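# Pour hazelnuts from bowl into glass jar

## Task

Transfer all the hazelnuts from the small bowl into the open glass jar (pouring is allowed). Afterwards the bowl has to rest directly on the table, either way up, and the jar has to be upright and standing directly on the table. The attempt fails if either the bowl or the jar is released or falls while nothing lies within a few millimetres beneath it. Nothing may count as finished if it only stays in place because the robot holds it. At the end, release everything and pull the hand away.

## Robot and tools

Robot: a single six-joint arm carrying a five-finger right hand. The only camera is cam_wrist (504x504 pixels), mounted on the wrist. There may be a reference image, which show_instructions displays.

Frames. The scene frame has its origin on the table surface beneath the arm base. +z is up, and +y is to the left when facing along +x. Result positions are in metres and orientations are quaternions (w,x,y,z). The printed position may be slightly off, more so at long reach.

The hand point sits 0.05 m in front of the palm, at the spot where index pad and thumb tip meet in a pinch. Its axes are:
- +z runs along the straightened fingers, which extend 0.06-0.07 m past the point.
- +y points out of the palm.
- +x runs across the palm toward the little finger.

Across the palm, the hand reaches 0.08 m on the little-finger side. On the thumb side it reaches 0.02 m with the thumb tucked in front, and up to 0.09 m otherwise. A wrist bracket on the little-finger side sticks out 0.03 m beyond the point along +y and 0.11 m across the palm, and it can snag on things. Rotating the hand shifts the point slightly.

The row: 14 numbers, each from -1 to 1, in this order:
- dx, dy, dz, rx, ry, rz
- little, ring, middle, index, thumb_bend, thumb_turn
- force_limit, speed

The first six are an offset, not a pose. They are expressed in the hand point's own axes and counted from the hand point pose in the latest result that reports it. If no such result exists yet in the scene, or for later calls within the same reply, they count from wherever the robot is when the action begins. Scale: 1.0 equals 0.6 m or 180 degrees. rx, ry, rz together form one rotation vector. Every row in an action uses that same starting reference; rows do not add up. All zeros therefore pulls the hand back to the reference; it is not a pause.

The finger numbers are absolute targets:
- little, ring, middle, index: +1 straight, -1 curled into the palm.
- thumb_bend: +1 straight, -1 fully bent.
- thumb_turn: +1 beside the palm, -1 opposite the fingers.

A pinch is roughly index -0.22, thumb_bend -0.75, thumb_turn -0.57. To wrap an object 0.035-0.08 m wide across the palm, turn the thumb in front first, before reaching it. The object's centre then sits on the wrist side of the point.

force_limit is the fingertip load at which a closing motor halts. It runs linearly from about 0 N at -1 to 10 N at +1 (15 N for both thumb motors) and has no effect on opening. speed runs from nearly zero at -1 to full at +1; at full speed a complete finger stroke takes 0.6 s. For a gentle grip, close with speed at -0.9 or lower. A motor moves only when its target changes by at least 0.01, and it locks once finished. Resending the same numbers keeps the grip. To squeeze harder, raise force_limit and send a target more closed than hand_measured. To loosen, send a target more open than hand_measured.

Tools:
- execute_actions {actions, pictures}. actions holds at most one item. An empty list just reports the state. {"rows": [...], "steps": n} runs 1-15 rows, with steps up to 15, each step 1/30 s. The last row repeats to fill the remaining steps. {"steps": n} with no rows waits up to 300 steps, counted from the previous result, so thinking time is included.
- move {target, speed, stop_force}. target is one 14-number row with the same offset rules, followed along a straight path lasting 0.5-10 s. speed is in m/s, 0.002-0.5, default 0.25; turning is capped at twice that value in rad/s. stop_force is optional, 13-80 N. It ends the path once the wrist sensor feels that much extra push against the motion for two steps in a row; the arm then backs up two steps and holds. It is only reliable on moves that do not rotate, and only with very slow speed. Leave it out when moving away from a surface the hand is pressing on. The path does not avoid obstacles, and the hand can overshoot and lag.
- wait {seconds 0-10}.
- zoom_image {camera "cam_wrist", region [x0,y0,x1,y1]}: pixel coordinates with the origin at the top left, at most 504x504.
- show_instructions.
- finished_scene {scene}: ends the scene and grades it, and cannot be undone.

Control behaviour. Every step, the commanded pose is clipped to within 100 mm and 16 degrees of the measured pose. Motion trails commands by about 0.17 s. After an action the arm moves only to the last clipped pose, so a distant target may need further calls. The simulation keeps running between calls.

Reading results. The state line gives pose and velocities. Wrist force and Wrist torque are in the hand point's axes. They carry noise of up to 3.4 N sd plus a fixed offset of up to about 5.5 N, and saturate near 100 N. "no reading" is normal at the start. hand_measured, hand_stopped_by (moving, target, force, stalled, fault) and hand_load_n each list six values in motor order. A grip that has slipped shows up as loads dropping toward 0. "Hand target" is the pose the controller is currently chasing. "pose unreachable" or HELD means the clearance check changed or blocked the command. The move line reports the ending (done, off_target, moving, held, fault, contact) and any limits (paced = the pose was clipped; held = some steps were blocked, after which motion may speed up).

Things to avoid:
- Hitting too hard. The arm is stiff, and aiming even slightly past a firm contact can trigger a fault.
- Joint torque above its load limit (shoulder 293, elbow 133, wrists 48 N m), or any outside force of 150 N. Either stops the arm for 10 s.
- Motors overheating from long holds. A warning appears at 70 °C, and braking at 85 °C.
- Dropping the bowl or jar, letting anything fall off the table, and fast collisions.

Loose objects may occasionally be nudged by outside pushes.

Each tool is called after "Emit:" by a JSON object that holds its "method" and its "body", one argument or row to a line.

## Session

Emit:
{"method": "execute_actions", "body": {
  "actions": []
}}

Scene clock: 0.00 s of 6000.00 s.
end_effector_position=(+0.6983, -0.3255, +0.2351) hand_measured=(+1.000, +1.000, +1.000, +1.000, +1.000, +1.000) hand_load_n=(+0.0, +0.0, +0.0, +0.0, +0.0, +0.0) hand_stopped_by=(target, target, target, target, target, target) hand_force_limit=0.00 hand_speed=-0.80 end_effector_quat_wxyz=(-0.374, -0.068, +0.910, +0.164) end_effector_velocity=(+0.001, -0.000, -0.000) end_effector_angular_velocity=(-0.002, -0.002, +0.001)
Joint positions: [-0.633 -0.528  0.983  1.926  1.811 -2.281]
Joint velocities: [ 0.001 -0.    -0.001 -0.002  0.001  0.   ]
Motor temperatures (°C, as the motors report them): [29 29 29 34 37 32]
Wrist force (N, on the end effector, along its own x y z axes, offset not removed): no reading
Wrist torque (N m, same axes, about the end effector's origin, offset not removed): no reading
Hand target: +0.698, -0.325, +0.235; -0.374, -0.068, +0.910, +0.164

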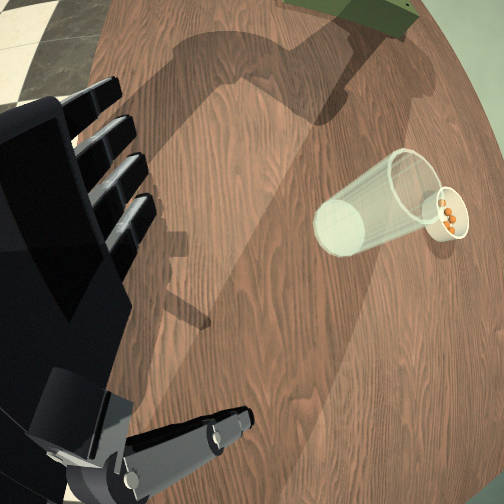

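Emit:
{"method": "move", "body": {
  "target": [0.2545,0.3765,0.212,0.1256,-0.2371,0,1,1,1,1,1,-1,0,0.5],
  "speed": 0.35
}}

Scene clock: 69.23 s of 6000.00 s.
end_effector_position=(+0.5001, -0.1199, +0.3294) hand_measured=(+1.000, +1.000, +1.000, +1.000, +1.000, -1.000) hand_load_n=(+0.0, +0.0, +0.0, +0.0, +0.0, +0.0) hand_stopped_by=(target, target, target, target, target, target) hand_force_limit=0.00 hand_speed=0.50 end_effector_quat_wxyz=(+0.000, -0.074, +0.997, +0.000) end_effector_velocity=(-0.002, +0.002, +0.001) end_effector_angular_velocity=(-0.002, -0.008, -0.000)
Joint positions: [-0.683 -1.407  1.914  1.059  1.57  -2.434]
Joint velocities: [-0.002 -0.009  0.006 -0.005 -0.004 -0.002]
Motor temperatures (°C, as the motors report them): [29 29 29 34 37 32]
Wrist force (N, on the end effector, along its own x y z axes, offset not removed): [-1.2 3.0 -3.8]
Wrist torque (N m, same axes, about the end effector's origin, offset not removed): [0.89 0.07 0.17]
Hand target: +0.500, -0.120, +0.330; +0.001, -0.074, +0.997, +0.000
Off the commanded pose: 0.001 m, 0 deg.
After step 120, 63.33 s passed at rest.
move: done

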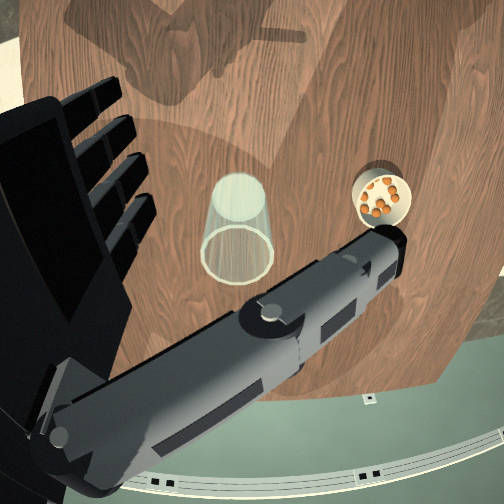

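Emit:
{"method": "zoom_image", "body": {
  "camera": "cam_wrist",
  "region": [180, 140, 440, 300]
}}

Region (180, 140, 440, 300) of cam_wrist's 504x504 image, scaled by 1.938, with more detail than that image has; it fills the top 310 rows of this view, and the rest is white.

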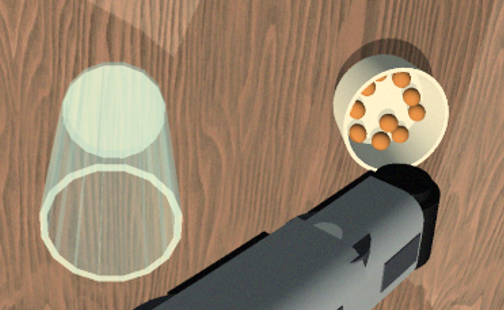

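Emit:
{"method": "move", "body": {
  "target": [-0.0102,0.3858,0.3157,0.611,0.1272,-0.6552,1,1,1,1,1,-1,0,0.5],
  "speed": 0.3
}}

Scene clock: 135.03 s of 6000.00 s.
end_effector_position=(+0.4719, +0.1094, +0.1408) hand_measured=(+1.000, +1.000, +1.000, +1.000, +1.000, -1.000) hand_load_n=(+0.0, +0.0, +0.0, +0.0, +0.0, +0.0) hand_stopped_by=(target, target, target, target, target, target) hand_force_limit=0.00 hand_speed=0.50 end_effector_quat_wxyz=(+0.089, +0.725, -0.097, +0.676) end_effector_velocity=(+0.001, +0.000, -0.001) end_effector_angular_velocity=(-0.009, -0.003, +0.010)
Joint positions: [ 0.274 -1.314  2.645 -1.257  2.077 -4.676]
Joint velocities: [-0.005  0.007  0.005 -0.019 -0.014 -0.012]
Motor temperatures (°C, as the motors report them): [29 29 29 34 37 32]
Wrist force (N, on the end effector, along its own x y z axes, offset not removed): [0.3 -0.3 -5.7]
Wrist torque (N m, same axes, about the end effector's origin, offset not removed): [0.54 -0.02 0.17]
Hand target: +0.472, +0.109, +0.141; +0.089, +0.725, -0.096, +0.676
Off the commanded pose: 0.001 m, 0 deg.
After step 90, 57.47 s passed at rest.
move: done

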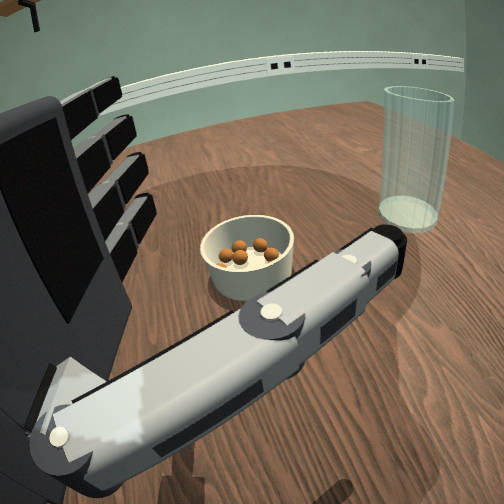

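Emit:
{"method": "zoom_image", "body": {
  "camera": "cam_wrist",
  "region": [180, 180, 340, 320]
}}

Region (180, 180, 340, 320) of cam_wrist's 504x504 image, scaled by 3.150, with more detail than that image has; it fills the top 441 rows of this view, and the rest is white.

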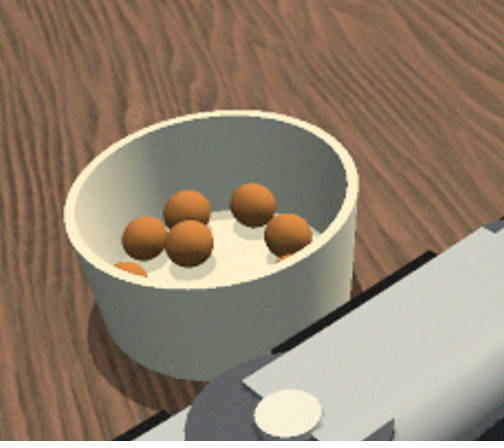

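Emit:
{"method": "move", "body": {
  "target": [-0.15,0,0.04,0,0,0,1,1,1,1,1,-1,0,0.5],
  "speed": 0.2
}}

Scene clock: 162.93 s of 6000.00 s.
end_effector_position=(+0.4890, +0.1050, +0.0499) hand_measured=(+1.000, +1.000, +1.000, +1.000, +1.000, -1.000) hand_load_n=(+0.0, +0.0, +0.0, +0.0, +0.0, +0.0) hand_stopped_by=(target, target, target, target, target, target) hand_force_limit=0.00 hand_speed=0.50 end_effector_quat_wxyz=(+0.089, +0.725, -0.097, +0.676) end_effector_velocity=(+0.000, -0.000, -0.002) end_effector_angular_velocity=(-0.001, -0.001, +0.000)
Joint positions: [ 0.244 -1.006  2.622 -1.542  2.048 -4.679]
Joint velocities: [-0.001  0.01   0.    -0.011 -0.002 -0.002]
Motor temperatures (°C, as the motors report them): [29 29 29 34 37 32]
Wrist force (N, on the end effector, along its own x y z axes, offset not removed): [1.4 0.7 -7.0]
Wrist torque (N m, same axes, about the end effector's origin, offset not removed): [0.66 -0.19 0.21]
Hand target: +0.489, +0.105, +0.050; +0.089, +0.725, -0.097, +0.676
Off the commanded pose: 0.001 m, 0 deg.
After step 90, 23.80 s passed at rest.
move: done

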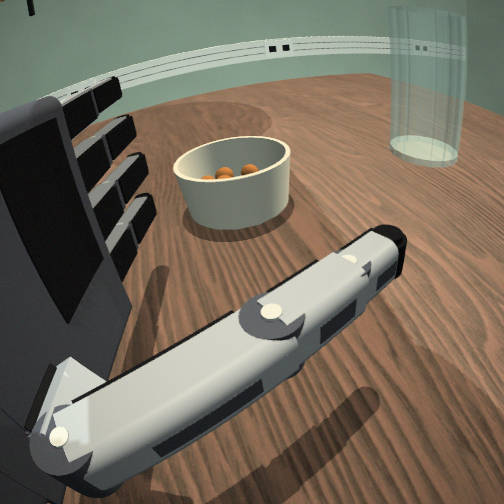

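Emit:
{"method": "execute_actions", "body": {
  "actions": []
}}

Scene clock: 193.23 s of 6000.00 s.
end_effector_position=(+0.4891, +0.1050, +0.0496) hand_measured=(+1.000, +1.000, +1.000, +1.000, +1.000, -1.000) hand_load_n=(+0.0, +0.0, +0.0, +0.0, +0.0, +0.0) hand_stopped_by=(target, target, target, target, target, target) hand_force_limit=0.00 hand_speed=0.50 end_effector_quat_wxyz=(+0.089, +0.725, -0.097, +0.676) end_effector_velocity=(+0.000, -0.000, -0.000) end_effector_angular_velocity=(+0.001, +0.000, -0.001)
Joint positions: [ 0.244 -1.005  2.622 -1.544  2.048 -4.679]
Joint velocities: [-0.001  0.    -0.     0.    -0.     0.001]
Motor temperatures (°C, as the motors report them): [29 29 29 34 37 32]
Wrist force (N, on the end effector, along its own x y z axes, offset not removed): [2.2 3.9 -3.1]
Wrist torque (N m, same axes, about the end effector's origin, offset not removed): [1.02 -0.40 0.52]
Hand target: +0.489, +0.105, +0.050; +0.089, +0.725, -0.097, +0.676
Off the commanded pose: 0.000 m, 0 deg.
Steps of this call (steps 1 to 90: nothing new was sent; then 27.30 s passed at rest). Readings (end_effector_position | what the end effector reports):
1: (+0.4890, +0.1050, +0.0498) | hand_measured=(+1.000, +1.000, +1.000, +1.000, +1.000, -1.000) hand_load_n=(+0.0, +0.0, +0.0, +0.0, +0.0, +0.0) hand_stopped_by=(target, target, target, target, target, target) hand_force_limit=0.00 hand_speed=0.50
2: (+0.4891, +0.1050, +0.0498) | hand_measured=(+1.000, +1.000, +1.000, +1.000, +1.000, -1.000) hand_load_n=(+0.0, +0.0, +0.0, +0.0, +0.0, +0.0) hand_stopped_by=(target, target, target, target, target, target) hand_force_limit=0.00 hand_speed=0.50
4: (+0.4891, +0.1050, +0.0497) | hand_measured=(+1.000, +1.000, +1.000, +1.000, +1.000, -1.000) hand_load_n=(+0.0, +0.0, +0.0, +0.0, +0.0, +0.0) hand_stopped_by=(target, target, target, target, target, target) hand_force_limit=0.00 hand_speed=0.50
8: (+0.4891, +0.1050, +0.0497) | hand_measured=(+1.000, +1.000, +1.000, +1.000, +1.000, -1.000) hand_load_n=(+0.0, +0.0, +0.0, +0.0, +0.0, +0.0) hand_stopped_by=(target, target, target, target, target, target) hand_force_limit=0.00 hand_speed=0.50
90: the state above

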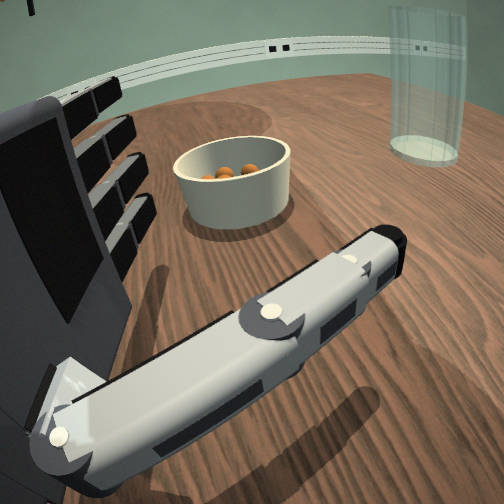

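Emit:
{"method": "move", "body": {
  "target": [-0.0345,-0.0117,0.1027,0,0,0,1,1,1,1,1,-1,0,0.5],
  "speed": 0.1
}}

Scene clock: 217.77 s of 6000.00 s.
end_effector_position=(+0.5487, +0.0963, +0.0248) hand_measured=(+1.000, +1.000, +1.000, +1.000, +1.000, -1.000) hand_load_n=(+0.0, +0.0, +0.0, +0.0, +0.0, +0.0) hand_stopped_by=(target, target, target, target, target, target) hand_force_limit=0.00 hand_speed=0.50 end_effector_quat_wxyz=(+0.089, +0.725, -0.097, +0.676) end_effector_velocity=(+0.001, -0.001, -0.001) end_effector_angular_velocity=(-0.001, +0.002, -0.000)
Joint positions: [ 0.183 -0.935  2.533 -1.527  1.986 -4.684]
Joint velocities: [-0.002  0.003 -0.002  0.001 -0.001 -0.001]
Motor temperatures (°C, as the motors report them): [29 29 29 34 37 32]
Wrist force (N, on the end effector, along its own x y z axes, offset not removed): [2.5 -1.1 -3.1]
Wrist torque (N m, same axes, about the end effector's origin, offset not removed): [0.30 -0.44 0.16]
Hand target: +0.549, +0.096, +0.025; +0.089, +0.725, -0.097, +0.676
Off the commanded pose: 0.000 m, 0 deg.
After step 90, 20.37 s passed at rest.
move: done

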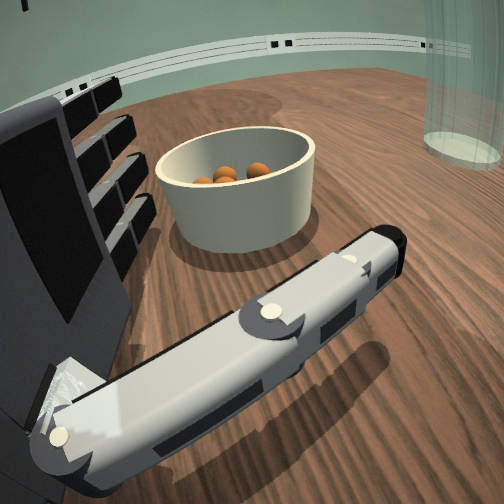

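Emit:
{"method": "move", "body": {
  "target": [0.004,0,0.058,0,0,0,1,1,1,1,1,-1,0,0.5],
  "speed": 0.05
}}

Scene clock: 228.67 s of 6000.00 s.
end_effector_position=(+0.5821, +0.0874, +0.0249) hand_measured=(+1.000, +1.000, +1.000, +1.000, +1.000, -1.000) hand_load_n=(+0.0, +0.0, +0.0, +0.0, +0.0, +0.0) hand_stopped_by=(target, target, target, target, target, target) hand_force_limit=0.00 hand_speed=0.50 end_effector_quat_wxyz=(+0.089, +0.725, -0.097, +0.676) end_effector_velocity=(+0.002, -0.000, -0.001) end_effector_angular_velocity=(+0.001, +0.002, +0.000)
Joint positions: [ 0.145 -0.936  2.489 -1.483  1.949 -4.686]
Joint velocities: [-0.001  0.    -0.003  0.005 -0.002  0.001]
Motor temperatures (°C, as the motors report them): [29 29 29 34 37 32]
Wrist force (N, on the end effector, along its own x y z axes, offset not removed): [-0.5 2.3 -2.5]
Wrist torque (N m, same axes, about the end effector's origin, offset not removed): [0.72 -0.04 0.22]
Hand target: +0.582, +0.087, +0.025; +0.089, +0.725, -0.097, +0.676
Off the commanded pose: 0.000 m, 0 deg.
After step 90, 6.80 s passed at rest.
move: done

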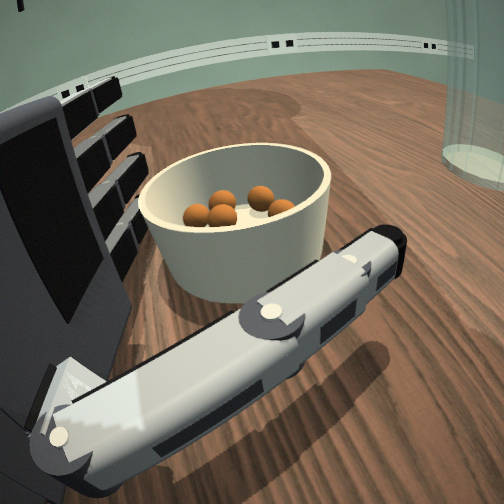

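Emit:
{"method": "move", "body": {
  "target": [0.0025,0,0.036,0,0,0,1,1,1,1,1,-1,0,0.5],
  "speed": 0.03
}}

Scene clock: 241.27 s of 6000.00 s.
end_effector_position=(+0.6028, +0.0818, +0.0249) hand_measured=(+1.000, +1.000, +1.000, +1.000, +1.000, -1.000) hand_load_n=(+0.0, +0.0, +0.0, +0.0, +0.0, +0.0) hand_stopped_by=(target, target, target, target, target, target) hand_force_limit=0.00 hand_speed=0.50 end_effector_quat_wxyz=(+0.089, +0.725, -0.097, +0.676) end_effector_velocity=(+0.002, -0.001, -0.000) end_effector_angular_velocity=(+0.001, +0.001, +0.000)
Joint positions: [ 0.125 -0.935  2.461 -1.456  1.928 -4.688]
Joint velocities: [-0.002  0.    -0.003  0.004 -0.003  0.001]
Motor temperatures (°C, as the motors report them): [29 29 29 34 37 32]
Wrist force (N, on the end effector, along its own x y z axes, offset not removed): [2.3 -0.1 -4.5]
Wrist torque (N m, same axes, about the end effector's origin, offset not removed): [0.53 -0.38 0.32]
Hand target: +0.603, +0.082, +0.025; +0.089, +0.725, -0.097, +0.676
Off the commanded pose: 0.000 m, 0 deg.
After step 90, 8.53 s passed at rest.
move: done

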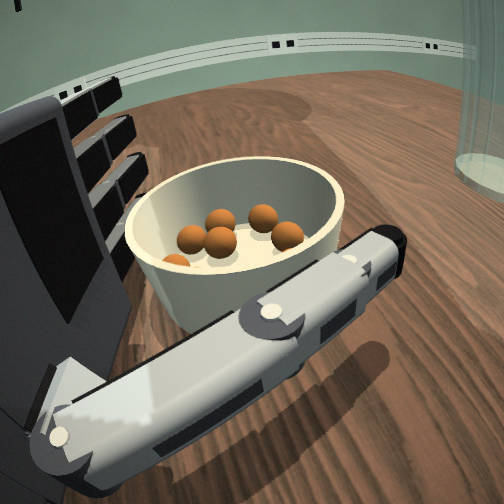

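Emit:
{"method": "move", "body": {
  "target": [0.0012,0,0.017,0,0,0,1,1,1,1,1,-1,0,0.5],
  "speed": 0.02
}}

Scene clock: 259.00 s of 6000.00 s.
end_effector_position=(+0.6124, +0.0793, +0.0249) hand_measured=(+1.000, +1.000, +1.000, +1.000, +1.000, -1.000) hand_load_n=(+0.0, +0.0, +0.0, +0.0, +0.0, +0.0) hand_stopped_by=(target, target, target, target, target, target) hand_force_limit=0.00 hand_speed=0.50 end_effector_quat_wxyz=(+0.089, +0.725, -0.097, +0.676) end_effector_velocity=(+0.003, -0.000, +0.001) end_effector_angular_velocity=(+0.000, -0.003, +0.000)
Joint positions: [ 0.116 -0.934  2.447 -1.443  1.919 -4.689]
Joint velocities: [-0.002  0.    -0.004  0.001 -0.002 -0.   ]
Motor temperatures (°C, as the motors report them): [29 29 29 34 37 32]
Wrist force (N, on the end effector, along its own x y z axes, offset not removed): [1.8 1.7 -6.4]
Wrist torque (N m, same axes, about the end effector's origin, offset not removed): [0.86 -0.20 0.17]
Hand target: +0.613, +0.079, +0.025; +0.089, +0.725, -0.097, +0.676
Off the commanded pose: 0.000 m, 0 deg.
After step 90, 13.93 s passed at rest.
move: done

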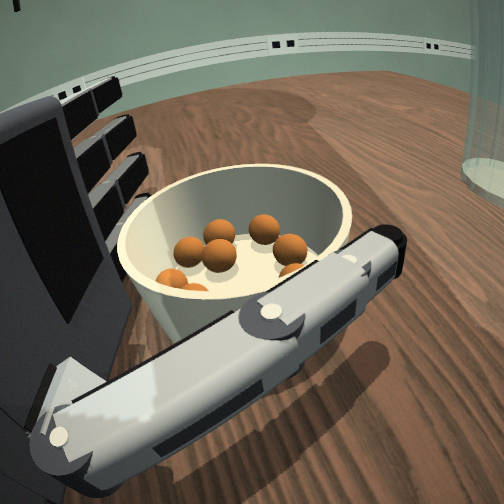

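Emit:
{"method": "move", "body": {
  "target": [0,0,0,0,0,0,1,1,-0.8,-0.8,-0.7,-1,0.4,-0.75],
  "speed": 0.02
}}

Scene clock: 265.43 s of 6000.00 s.
end_effector_position=(+0.6124, +0.0793, +0.0249) hand_measured=(+1.000, +1.000, +0.518, +0.490, +0.736, -1.000) hand_load_n=(+0.0, +0.0, +4.5, +8.0, +17.5, +1.0) hand_stopped_by=(target, target, force, force, force, target) hand_force_limit=0.40 hand_speed=-0.75 end_effector_quat_wxyz=(+0.089, +0.725, -0.097, +0.676) end_effector_velocity=(-0.000, +0.000, -0.000) end_effector_angular_velocity=(-0.000, +0.000, +0.001)
Joint positions: [ 0.116 -0.934  2.447 -1.443  1.919 -4.689]
Joint velocities: [ 0.    -0.     0.    -0.    -0.001 -0.   ]
Motor temperatures (°C, as the motors report them): [29 29 29 34 37 32]
Wrist force (N, on the end effector, along its own x y z axes, offset not removed): [0.5 0.1 -4.9]
Wrist torque (N m, same axes, about the end effector's origin, offset not removed): [0.59 -0.32 0.18]
Hand target: +0.612, +0.079, +0.025; +0.089, +0.725, -0.097, +0.676
Off the commanded pose: 0.000 m, 0 deg.
After step 90, 1.93 s passed at rest.
move: done

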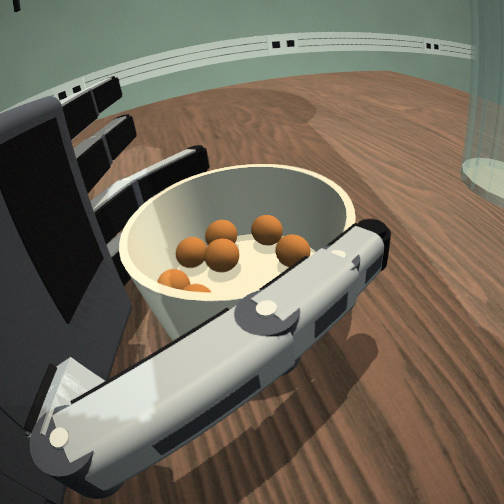

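Emit:
{"method": "move", "body": {
  "target": [0,0,0,0,0,0,1,1,-0.9,-0.8,-0.7,-1,0.6,-0.85],
  "speed": 0.02
}}

Scene clock: 271.03 s of 6000.00 s.
end_effector_position=(+0.6124, +0.0793, +0.0249) hand_measured=(+1.000, +1.000, +0.504, +0.490, +0.736, -1.000) hand_load_n=(+0.0, +0.0, +8.0, +5.5, +19.0, +1.5) hand_stopped_by=(target, target, force, force, force, target) hand_force_limit=0.60 hand_speed=-0.85 end_effector_quat_wxyz=(+0.089, +0.725, -0.097, +0.676) end_effector_velocity=(-0.000, -0.001, -0.000) end_effector_angular_velocity=(+0.000, +0.001, -0.002)
Joint positions: [ 0.116 -0.934  2.447 -1.443  1.919 -4.689]
Joint velocities: [-0.    -0.    -0.     0.001  0.001  0.001]
Motor temperatures (°C, as the motors report them): [29 29 29 34 37 32]
Wrist force (N, on the end effector, along its own x y z axes, offset not removed): [-0.6 -0.1 -3.9]
Wrist torque (N m, same axes, about the end effector's origin, offset not removed): [0.46 -0.19 0.07]
Hand target: +0.612, +0.079, +0.025; +0.089, +0.725, -0.097, +0.676
Off the commanded pose: 0.000 m, 0 deg.
After step 90, 1.90 s passed at rest.
move: done

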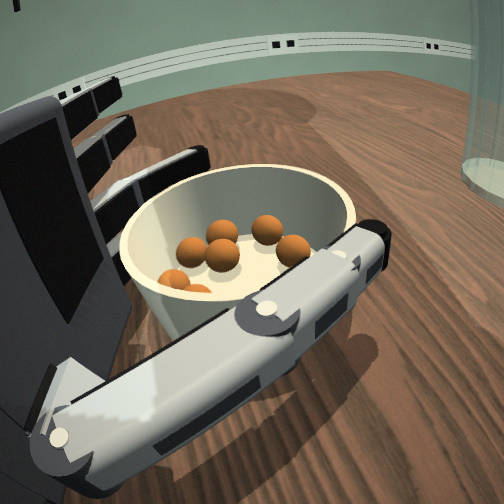

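Emit:
{"method": "move", "body": {
  "target": [0.0831,0,-0.0058,0,0,0,1,1,-0.9,-0.8,-0.7,-1,0.6,-0.85],
  "speed": 0.04
}}

Scene clock: 279.33 s of 6000.00 s.
end_effector_position=(+0.6123, +0.0791, +0.0745) hand_measured=(+1.000, +1.000, +0.504, +0.490, +0.736, -1.000) hand_load_n=(+0.0, +0.0, +8.0, +6.0, +19.0, +2.5) hand_stopped_by=(target, target, force, force, force, target) hand_force_limit=0.60 hand_speed=-0.85 end_effector_quat_wxyz=(+0.089, +0.725, -0.097, +0.676) end_effector_velocity=(-0.001, -0.000, +0.002) end_effector_angular_velocity=(-0.000, +0.002, -0.001)
Joint positions: [ 0.116 -1.061  2.459 -1.329  1.919 -4.689]
Joint velocities: [-0.    -0.006  0.001  0.007  0.001 -0.   ]
Motor temperatures (°C, as the motors report them): [29 29 29 34 37 32]
Wrist force (N, on the end effector, along its own x y z axes, offset not removed): [-0.4 1.7 -4.5]
Wrist torque (N m, same axes, about the end effector's origin, offset not removed): [0.69 -0.24 0.21]
Hand target: +0.612, +0.079, +0.075; +0.089, +0.725, -0.097, +0.676
Off the commanded pose: 0.000 m, 0 deg.
After step 90, 3.67 s passed at rest.
move: done

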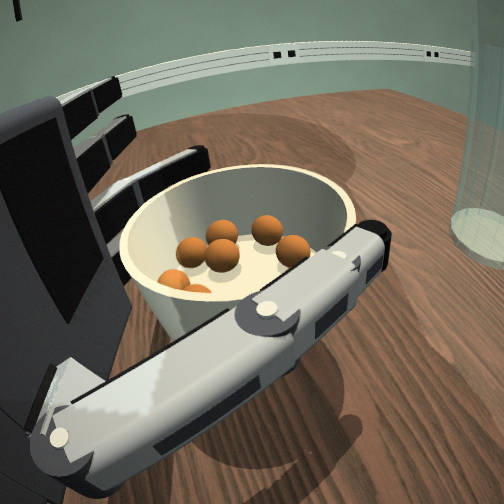

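Emit:
{"method": "move", "body": {
  "target": [0.3109,0,-0.0218,0,0,0,1,1,-0.9,-0.8,-0.7,-1,0.6,-0.85],
  "speed": 0.08
}}

Scene clock: 301.23 s of 6000.00 s.
end_effector_position=(+0.6121, +0.0788, +0.2608) hand_measured=(+1.000, +1.000, +0.504, +0.490, +0.736, -1.000) hand_load_n=(+0.0, +0.0, +8.0, +6.0, +19.0, +2.5) hand_stopped_by=(target, target, force, force, force, target) hand_force_limit=0.60 hand_speed=-0.85 end_effector_quat_wxyz=(+0.089, +0.725, -0.097, +0.676) end_effector_velocity=(+0.001, +0.001, +0.003) end_effector_angular_velocity=(+0.002, +0.000, +0.003)
Joint positions: [ 0.116 -1.493  2.408 -0.845  1.92  -4.689]
Joint velocities: [ 0.001 -0.005 -0.003  0.009 -0.002  0.002]
Motor temperatures (°C, as the motors report them): [29 29 29 34 37 32]
Wrist force (N, on the end effector, along its own x y z axes, offset not removed): [0.3 1.1 -2.9]
Wrist torque (N m, same axes, about the end effector's origin, offset not removed): [0.47 -0.41 0.24]
Hand target: +0.612, +0.079, +0.261; +0.089, +0.725, -0.097, +0.676
Off the commanded pose: 0.001 m, 0 deg.
After step 90, 16.10 s passed at rest.
move: done

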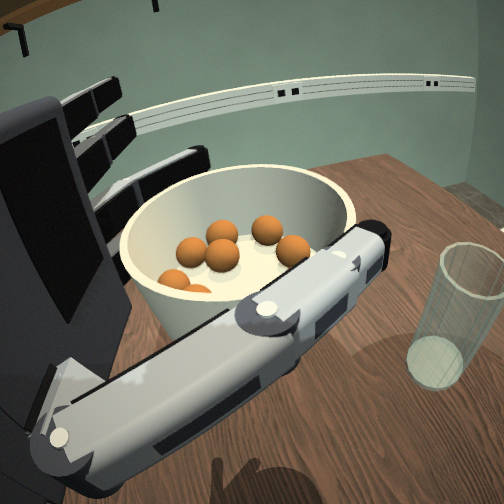

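Emit:
{"method": "move", "body": {
  "target": [0.0053,0.1675,0.0755,0,0,0,1,1,-0.9,-0.8,-0.7,-1,0.6,-0.85],
  "speed": 0.08
}}

Scene clock: 326.03 s of 6000.00 s.
end_effector_position=(+0.6297, -0.0296, +0.2606) hand_measured=(+1.000, +1.000, +0.504, +0.490, +0.736, -1.000) hand_load_n=(+0.0, +0.0, +8.0, +6.0, +19.0, +2.5) hand_stopped_by=(target, target, force, force, force, target) hand_force_limit=0.60 hand_speed=-0.85 end_effector_quat_wxyz=(+0.089, +0.725, -0.097, +0.676) end_effector_velocity=(+0.000, -0.002, -0.001) end_effector_angular_velocity=(+0.001, +0.001, +0.001)
Joint positions: [-0.17  -1.534  2.452 -0.853  1.634 -4.708]
Joint velocities: [-0.007 -0.     0.001 -0.    -0.008 -0.   ]
Motor temperatures (°C, as the motors report them): [29 29 29 34 37 32]
Wrist force (N, on the end effector, along its own x y z axes, offset not removed): [0.3 2.4 -3.5]
Wrist torque (N m, same axes, about the end effector's origin, offset not removed): [0.61 -0.50 0.39]
Hand target: +0.630, -0.030, +0.261; +0.089, +0.725, -0.097, +0.676
Off the commanded pose: 0.001 m, 0 deg.
After step 90, 19.93 s passed at rest.
move: done

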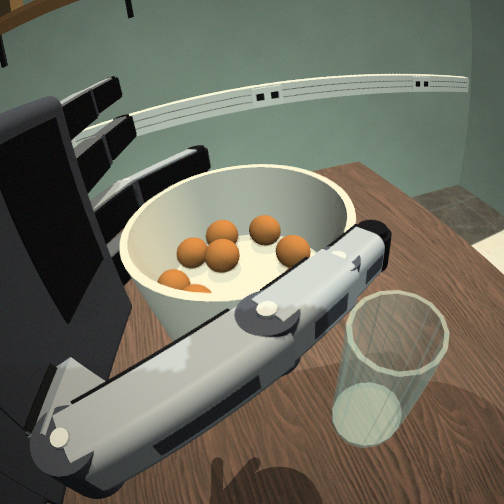

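Emit:
{"method": "move", "body": {
  "target": [-0.048,0.0842,0.0935,0,0,0.25,1,1,-0.9,-0.8,-0.7,-1,0.6,-0.85],
  "speed": 0.06
}}

Scene clock: 366.90 s of 6000.00 s.
end_effector_position=(+0.6687, -0.0920, +0.2280) hand_measured=(+1.000, +1.000, +0.504, +0.490, +0.736, -1.000) hand_load_n=(+0.0, +0.0, +7.5, +5.5, +19.0, +2.0) hand_stopped_by=(target, target, force, force, force, target) hand_force_limit=0.60 hand_speed=-0.85 end_effector_quat_wxyz=(-0.176, +0.633, -0.367, +0.659) end_effector_velocity=(+0.001, -0.001, -0.001) end_effector_angular_velocity=(+0.015, -0.004, -0.001)
Joint positions: [-0.403 -1.504  2.416 -0.846  1.402 -3.94 ]
Joint velocities: [-0.005  0.001 -0.001  0.    -0.005  0.015]
Motor temperatures (°C, as the motors report them): [29 29 29 34 37 32]
Wrist force (N, on the end effector, along its own x y z axes, offset not removed): [-1.3 2.4 -3.9]
Wrist torque (N m, same axes, about the end effector's origin, offset not removed): [0.61 -0.05 0.15]
Hand target: +0.669, -0.092, +0.228; -0.176, +0.632, -0.367, +0.659
Off the commanded pose: 0.000 m, 0 deg.
After step 140, 29.33 s passed at rest.
move: done

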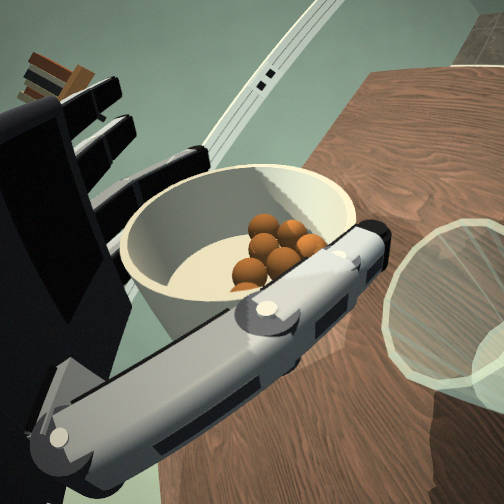

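Emit:
{"method": "move", "body": {
  "target": [0.0099,0.0099,0,0,0,0.139,1,1,-0.9,-0.8,-0.7,-1,0.6,-0.85],
  "speed": 0.06
}}

Scene clock: 382.10 s of 6000.00 s.
end_effector_position=(+0.6667, -0.1000, +0.2280) hand_measured=(+1.000, +1.000, +0.504, +0.490, +0.736, -1.000) hand_load_n=(+0.0, +0.0, +7.5, +5.5, +19.0, +1.5) hand_stopped_by=(target, target, force, force, force, target) hand_force_limit=0.60 hand_speed=-0.85 end_effector_quat_wxyz=(-0.314, +0.539, -0.495, +0.606) end_effector_velocity=(-0.001, -0.001, -0.001) end_effector_angular_velocity=(+0.015, -0.002, -0.002)
Joint positions: [-0.499 -1.522  2.428 -0.838  1.306 -3.511]
Joint velocities: [-0.004 -0.     0.001  0.    -0.003  0.015]
Motor temperatures (°C, as the motors report them): [29 29 29 34 37 32]
Wrist force (N, on the end effector, along its own x y z axes, offset not removed): [-0.4 3.8 -3.0]
Wrist torque (N m, same axes, about the end effector's origin, offset not removed): [0.69 -0.04 0.21]
Hand target: +0.667, -0.100, +0.228; -0.314, +0.538, -0.495, +0.605
Off the commanded pose: 0.000 m, 0 deg.
After step 90, 8.27 s passed at rest.
move: done

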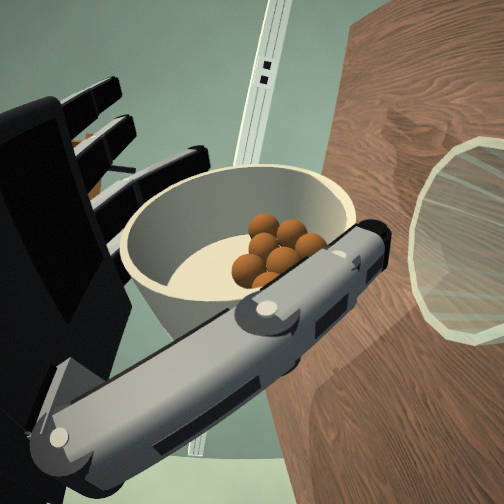

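Emit:
{"method": "move", "body": {
  "target": [0.0128,0.0047,-0.008,0,0,0.0833,1,1,-0.9,-0.8,-0.7,-1,0.6,-0.85],
  "speed": 0.04
}}

Scene clock: 441.07 s of 6000.00 s.
end_effector_position=(+0.6600, -0.1066, +0.2283) hand_measured=(+1.000, +1.000, +0.504, +0.490, +0.736, -1.000) hand_load_n=(+0.0, +0.0, +7.5, +5.5, +19.0, +1.0) hand_stopped_by=(target, target, force, force, force, target) hand_force_limit=0.60 hand_speed=-0.85 end_effector_quat_wxyz=(+0.390, -0.470, +0.560, -0.560) end_effector_velocity=(-0.001, +0.001, -0.001) end_effector_angular_velocity=(+0.014, -0.002, -0.001)
Joint positions: [-0.568 -1.528  2.447 -0.849  1.238 -3.256]
Joint velocities: [-0.003 -0.     0.002 -0.    -0.003  0.013]
Motor temperatures (°C, as the motors report them): [29 29 29 34 37 32]
Wrist force (N, on the end effector, along its own x y z axes, offset not removed): [-2.0 1.2 -4.0]
Wrist torque (N m, same axes, about the end effector's origin, offset not removed): [0.44 0.21 0.01]
Hand target: +0.660, -0.107, +0.228; +0.390, -0.470, +0.561, -0.560
Off the commanded pose: 0.000 m, 0 deg.
After step 90, 52.47 s passed at rest.
move: done

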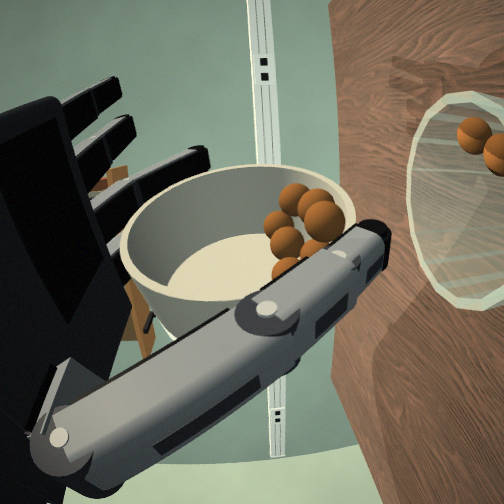

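Emit:
{"method": "move", "body": {
  "target": [0.0083,0.0007,0,0,0,0.0444,1,1,-0.9,-0.8,-0.7,-1,0.6,-0.85],
  "speed": 0.02
}}

Scene clock: 452.43 s of 6000.00 s.
end_effector_position=(+0.6587, -0.1114, +0.2283) hand_measured=(+1.000, +1.000, +0.504, +0.490, +0.736, -1.000) hand_load_n=(+0.0, +0.0, +7.5, +5.5, +19.0, +1.0) hand_stopped_by=(target, target, force, force, force, target) hand_force_limit=0.60 hand_speed=-0.85 end_effector_quat_wxyz=(+0.427, -0.430, +0.591, -0.532) end_effector_velocity=(-0.000, -0.001, -0.000) end_effector_angular_velocity=(+0.009, -0.003, -0.002)
Joint positions: [-0.602 -1.523  2.452 -0.859  1.203 -3.12 ]
Joint velocities: [-0.002  0.001  0.    -0.002 -0.001  0.009]
Motor temperatures (°C, as the motors report them): [29 29 29 34 37 32]
Wrist force (N, on the end effector, along its own x y z axes, offset not removed): [1.4 1.5 -7.1]
Wrist torque (N m, same axes, about the end effector's origin, offset not removed): [0.58 -0.29 0.10]
Hand target: +0.659, -0.111, +0.228; +0.428, -0.430, +0.592, -0.531
Off the commanded pose: 0.000 m, 0 deg.
move: done

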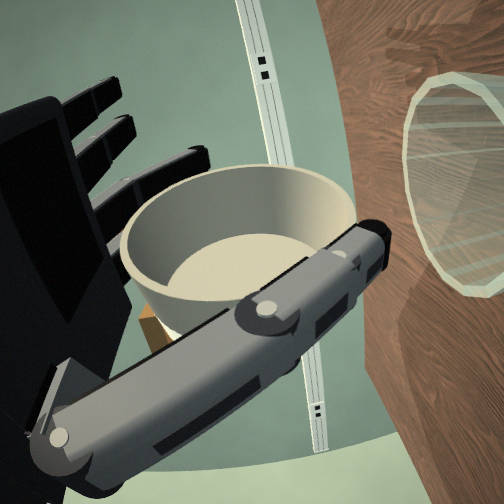

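Emit:
{"method": "move", "body": {
  "target": [0.0175,-0.0009,0,0,0,0.0833,1,1,-0.9,-0.8,-0.7,-1,0.6,-0.85],
  "speed": 0.04
}}

Scene clock: 469.73 s of 6000.00 s.
end_effector_position=(+0.6561, -0.1214, +0.2284) hand_measured=(+1.000, +1.000, +0.504, +0.490, +0.736, -1.000) hand_load_n=(+0.0, +0.0, +7.5, +5.5, +19.0, +1.0) hand_stopped_by=(target, target, force, force, force, target) hand_force_limit=0.60 hand_speed=-0.85 end_effector_quat_wxyz=(+0.493, -0.350, +0.642, -0.472) end_effector_velocity=(-0.000, -0.001, +0.000) end_effector_angular_velocity=(+0.012, -0.004, -0.003)
Joint positions: [-0.665 -1.503  2.462 -0.887  1.141 -2.865]
Joint velocities: [-0.003  0.001  0.    -0.002 -0.001  0.013]
Motor temperatures (°C, as the motors report them): [29 29 29 34 37 32]
Wrist force (N, on the end effector, along its own x y z axes, offset not removed): [0.8 3.0 -3.4]
Wrist torque (N m, same axes, about the end effector's origin, offset not removed): [0.66 -0.18 0.21]
Hand target: +0.656, -0.121, +0.228; +0.493, -0.349, +0.642, -0.471
Off the commanded pose: 0.000 m, 0 deg.
After step 110, 10.10 s passed at rest.
move: done

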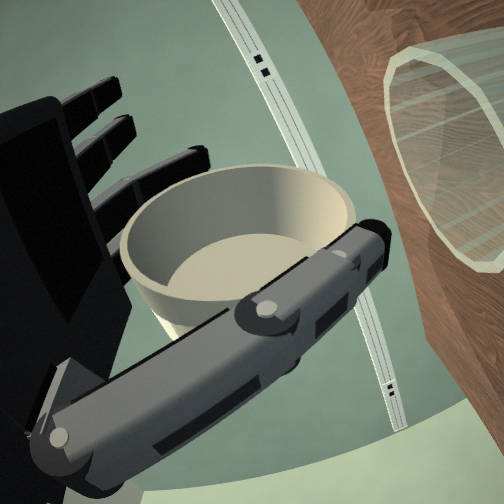

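Emit:
{"method": "move", "body": {
  "target": [-0.1437,-0.0023,-0.085,0,0,-0.6,1,1,-0.9,-0.8,-0.7,-1,0.6,-0.85],
  "speed": 0.2
}}

Scene clock: 488.73 s of 6000.00 s.
end_effector_position=(+0.6297, -0.0302, +0.2593) hand_measured=(+1.000, +1.000, +0.504, +0.490, +0.736, -1.000) hand_load_n=(+0.0, +0.0, +7.5, +6.0, +19.0, +2.5) hand_stopped_by=(target, target, force, force, force, target) hand_force_limit=0.60 hand_speed=-0.85 end_effector_quat_wxyz=(+0.091, +0.725, -0.095, +0.676) end_effector_velocity=(+0.000, +0.002, +0.000) end_effector_angular_velocity=(-0.012, +0.002, +0.003)
Joint positions: [-0.171 -1.531  2.453 -0.857  1.633 -4.714]
Joint velocities: [ 0.004  0.002  0.    -0.003  0.002 -0.012]
Motor temperatures (°C, as the motors report them): [29 29 29 34 37 32]
Wrist force (N, on the end effector, along its own x y z axes, offset not removed): [-4.8 0.2 -6.8]
Wrist torque (N m, same axes, about the end effector's origin, offset not removed): [0.70 0.53 0.00]
Hand target: +0.630, -0.030, +0.259; +0.092, +0.725, -0.094, +0.676
Off the commanded pose: 0.001 m, 0 deg.
After step 90, 10.80 s passed at rest.
move: done

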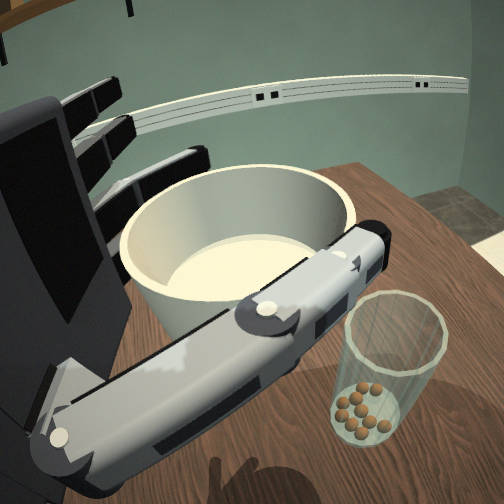

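Move back toward the bowl's original spot while zooming afterward.

Emit:
{"method": "zoom_image", "body": {
  "camera": "cam_wrist",
  "region": [300, 350, 430, 470]
}}

Emit:
{"method": "move", "body": {
  "target": [-0.339,-0.1686,-0.0495,0,0,0,1,1,-0.9,-0.8,-0.7,-1,0.6,-0.85],
  "speed": 0.2
}}

Region (300, 350, 430, 470) of cam_wrist's 504x504 image, scaled by 3.877, with more detail than that image has; it fills the top 465 rows of this view, and the rest is white.

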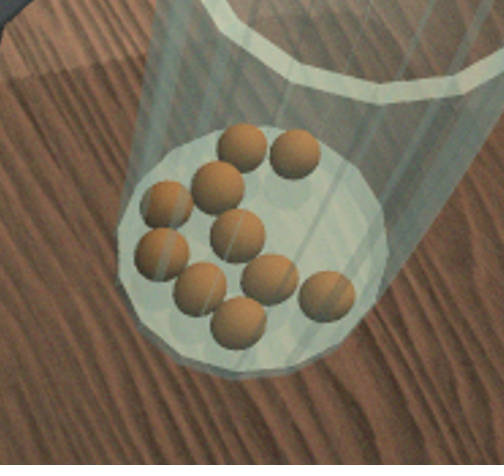

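Scene clock: 497.13 s of 6000.00 s.
end_effector_position=(+0.6135, +0.0777, +0.0588) hand_measured=(+1.000, +1.000, +0.504, +0.490, +0.736, -1.000) hand_load_n=(+0.0, +0.0, +8.0, +6.0, +19.0, +2.5) hand_stopped_by=(target, target, force, force, force, target) hand_force_limit=0.60 hand_speed=-0.85 end_effector_quat_wxyz=(+0.092, +0.725, -0.095, +0.676) end_effector_velocity=(-0.000, +0.001, -0.002) end_effector_angular_velocity=(-0.001, -0.000, -0.002)
Joint positions: [ 0.112 -1.02   2.455 -1.366  1.916 -4.695]
Joint velocities: [ 0.004  0.006 -0.002 -0.005  0.006 -0.001]
Motor temperatures (°C, as the motors report them): [29 29 29 34 37 32]
Wrist force (N, on the end effector, along its own x y z axes, offset not removed): [-0.6 0.8 -3.4]
Wrist torque (N m, same axes, about the end effector's origin, offset not removed): [0.51 -0.28 0.20]
Hand target: +0.614, +0.078, +0.059; +0.092, +0.725, -0.095, +0.676
Off the commanded pose: 0.001 m, 0 deg.
After step 90, 3.63 s passed at rest.
move: done

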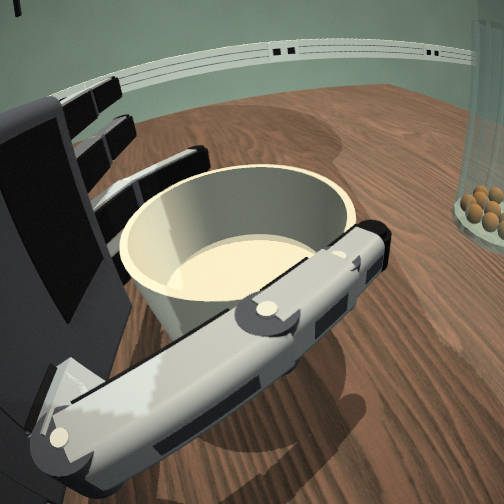

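Emit:
{"method": "move", "body": {
  "target": [-0.0552,0,0.0039,0,0,0,1,1,-0.9,-0.8,-0.7,-1,0.6,-0.85],
  "speed": 0.025
}}

Scene clock: 505.17 s of 6000.00 s.
end_effector_position=(+0.6135, +0.0776, +0.0259) hand_measured=(+1.000, +1.000, +0.504, +0.490, +0.736, -1.000) hand_load_n=(+0.0, +0.0, +8.0, +6.0, +19.0, +2.5) hand_stopped_by=(target, target, force, force, force, target) hand_force_limit=0.60 hand_speed=-0.85 end_effector_quat_wxyz=(+0.092, +0.725, -0.095, +0.676) end_effector_velocity=(+0.001, -0.000, -0.002) end_effector_angular_velocity=(-0.001, -0.002, -0.001)
Joint positions: [ 0.112 -0.936  2.446 -1.441  1.915 -4.695]
Joint velocities: [ 0.     0.006 -0.003 -0.006  0.001 -0.001]
Motor temperatures (°C, as the motors report them): [29 29 29 34 37 32]
Wrist force (N, on the end effector, along its own x y z axes, offset not removed): [-1.0 -0.3 -3.0]
Wrist torque (N m, same axes, about the end effector's origin, offset not removed): [0.39 -0.25 0.24]
Hand target: +0.614, +0.078, +0.026; +0.092, +0.725, -0.095, +0.676
Off the commanded pose: 0.000 m, 0 deg.
After step 90, 3.40 s passed at rest.
move: done

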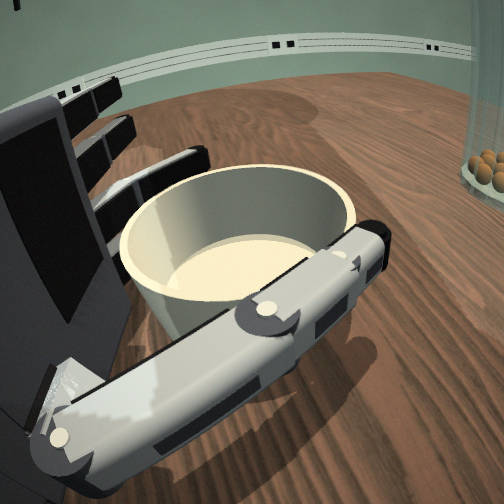

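Emit:
{"method": "move", "body": {
  "target": [-0.0017,0,0,0,0,0,1,1,-0.9,-0.8,-0.7,-1,0.6,-0.85],
  "speed": 0.01
}}

Emit:
{"method": "move", "body": {
  "target": [0,0,0,0,0,0,1,1,1,1,1,-1,0.6,-0.3],
  "speed": 0.01
}}

Scene clock: 511.10 s of 6000.00 s.
end_effector_position=(+0.6135, +0.0776, +0.0249) hand_measured=(+1.000, +1.000, +0.504, +0.490, +0.736, -1.000) hand_load_n=(+0.0, +0.0, +7.5, +5.5, +19.0, +2.0) hand_stopped_by=(target, target, force, force, force, target) hand_force_limit=0.60 hand_speed=-0.85 end_effector_quat_wxyz=(+0.092, +0.725, -0.095, +0.676) end_effector_velocity=(+0.000, +0.000, -0.000) end_effector_angular_velocity=(-0.000, -0.001, +0.001)
Joint positions: [ 0.112 -0.934  2.446 -1.443  1.915 -4.695]
Joint velocities: [-0.     0.001  0.    -0.002 -0.001 -0.   ]
Motor temperatures (°C, as the motors report them): [29 29 29 34 37 32]
Wrist force (N, on the end effector, along its own x y z axes, offset not removed): [3.6 3.0 -4.7]
Wrist torque (N m, same axes, about the end effector's origin, offset not removed): [0.75 -0.39 0.44]
Hand target: +0.613, +0.078, +0.025; +0.092, +0.725, -0.095, +0.676
Off the commanded pose: 0.000 m, 0 deg.
After step 90, 2.23 s passed at rest.
move: done

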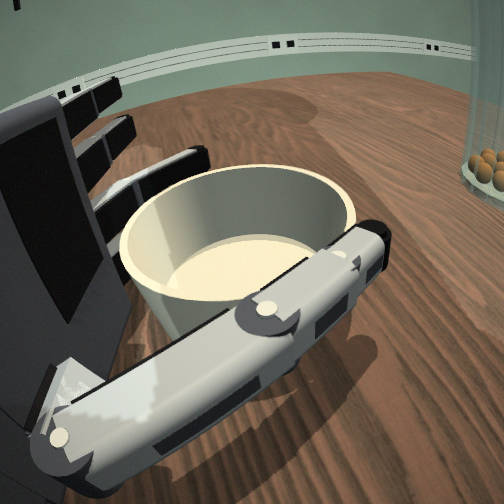

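Scene clock: 511.83 s of 6000.00 s.
end_effector_position=(+0.6135, +0.0776, +0.0249) hand_measured=(+1.000, +1.000, +1.000, +1.000, +1.000, -1.000) hand_load_n=(+0.0, +0.0, +0.0, +0.0, +0.0, +0.0) hand_stopped_by=(target, target, target, target, target, target) hand_force_limit=0.60 hand_speed=-0.30 end_effector_quat_wxyz=(+0.092, +0.725, -0.095, +0.676) end_effector_velocity=(+0.000, -0.001, +0.000) end_effector_angular_velocity=(-0.001, +0.000, -0.002)
Joint positions: [ 0.112 -0.934  2.446 -1.443  1.915 -4.695]
Joint velocities: [-0.001 -0.    -0.     0.     0.    -0.001]
Motor temperatures (°C, as the motors report them): [29 29 29 34 37 32]
Wrist force (N, on the end effector, along its own x y z axes, offset not removed): [0.8 1.2 -2.8]
Wrist torque (N m, same axes, about the end effector's origin, offset not removed): [0.58 -0.18 0.34]
Hand target: +0.614, +0.078, +0.025; +0.092, +0.725, -0.095, +0.676
Off the commanded pose: 0.000 m, 0 deg.
move: done

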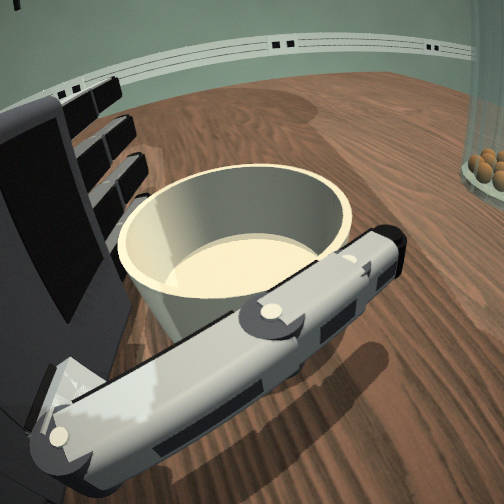

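Released. Retreat along −z horizontally, slightly.

Emit:
{"method": "move", "body": {
  "target": [-0.014,0,-0.2,0,0,0,1,1,1,1,1,-1,0.6,-0.3],
  "speed": 0.1
}}

Emit:
{"method": "move", "body": {
  "target": [0.25,0,-0.05,0,0,0,1,1,1,1,1,-1,0.6,-0.3],
  "speed": 0.2
}}

Scene clock: 522.40 s of 6000.00 s.
end_effector_position=(+0.4976, +0.1086, +0.0250) hand_measured=(+1.000, +1.000, +1.000, +1.000, +1.000, -1.000) hand_load_n=(+0.0, +0.0, +0.0, +0.0, +0.0, +0.0) hand_stopped_by=(target, target, target, target, target, target) hand_force_limit=0.60 hand_speed=-0.30 end_effector_quat_wxyz=(+0.092, +0.725, -0.095, +0.676) end_effector_velocity=(-0.003, -0.000, -0.000) end_effector_angular_velocity=(-0.001, +0.003, -0.002)
Joint positions: [ 0.25  -0.927  2.595 -1.594  2.054 -4.684]
Joint velocities: [ 0.002  0.     0.003 -0.     0.004 -0.   ]
Motor temperatures (°C, as the motors report them): [29 29 29 34 37 32]
Wrist force (N, on the end effector, along its own x y z axes, offset not removed): [0.0 1.3 -7.2]
Wrist torque (N m, same axes, about the end effector's origin, offset not removed): [0.77 0.04 0.15]
Hand target: +0.497, +0.109, +0.025; +0.092, +0.725, -0.095, +0.676
Off the commanded pose: 0.000 m, 0 deg.
After step 90, 5.83 s passed at rest.
move: done

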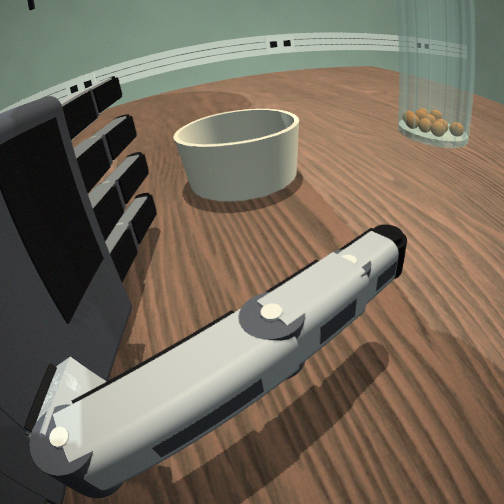

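Scene clock: 523.80 s of 6000.00 s.
end_effector_position=(+0.4789, +0.1142, +0.1760) hand_measured=(+1.000, +1.000, +1.000, +1.000, +1.000, -1.000) hand_load_n=(+0.0, +0.0, +0.0, +0.0, +0.0, +0.0) hand_stopped_by=(target, target, target, target, target, target) hand_force_limit=0.60 hand_speed=-0.30 end_effector_quat_wxyz=(+0.092, +0.725, -0.095, +0.676) end_effector_velocity=(-0.001, +0.000, +0.002) end_effector_angular_velocity=(+0.002, +0.003, +0.000)
Joint positions: [ 0.285 -1.415  2.617 -1.128  2.088 -4.682]
Joint velocities: [ 0.001 -0.01  -0.002  0.016  0.001  0.003]
Motor temperatures (°C, as the motors report them): [29 29 29 34 37 32]
Wrist force (N, on the end effector, along its own x y z axes, offset not removed): [-1.2 1.8 -3.8]
Wrist torque (N m, same axes, about the end effector's origin, offset not removed): [0.61 0.16 0.11]
Hand target: +0.479, +0.114, +0.176; +0.092, +0.725, -0.095, +0.676
Off the commanded pose: 0.001 m, 0 deg.
move: done

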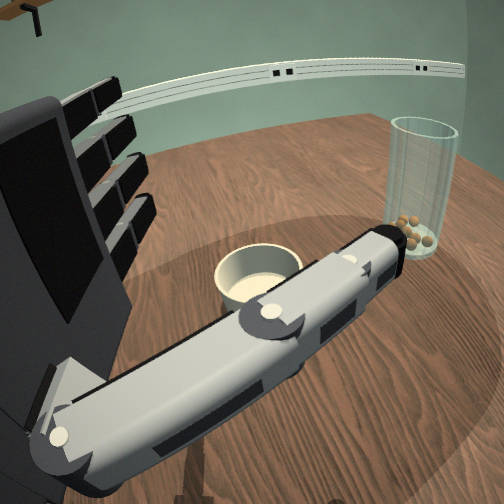

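Emit:
{"method": "finished_scene", "body": {
  "scene": 2
}}

The scene is finished: the task was done.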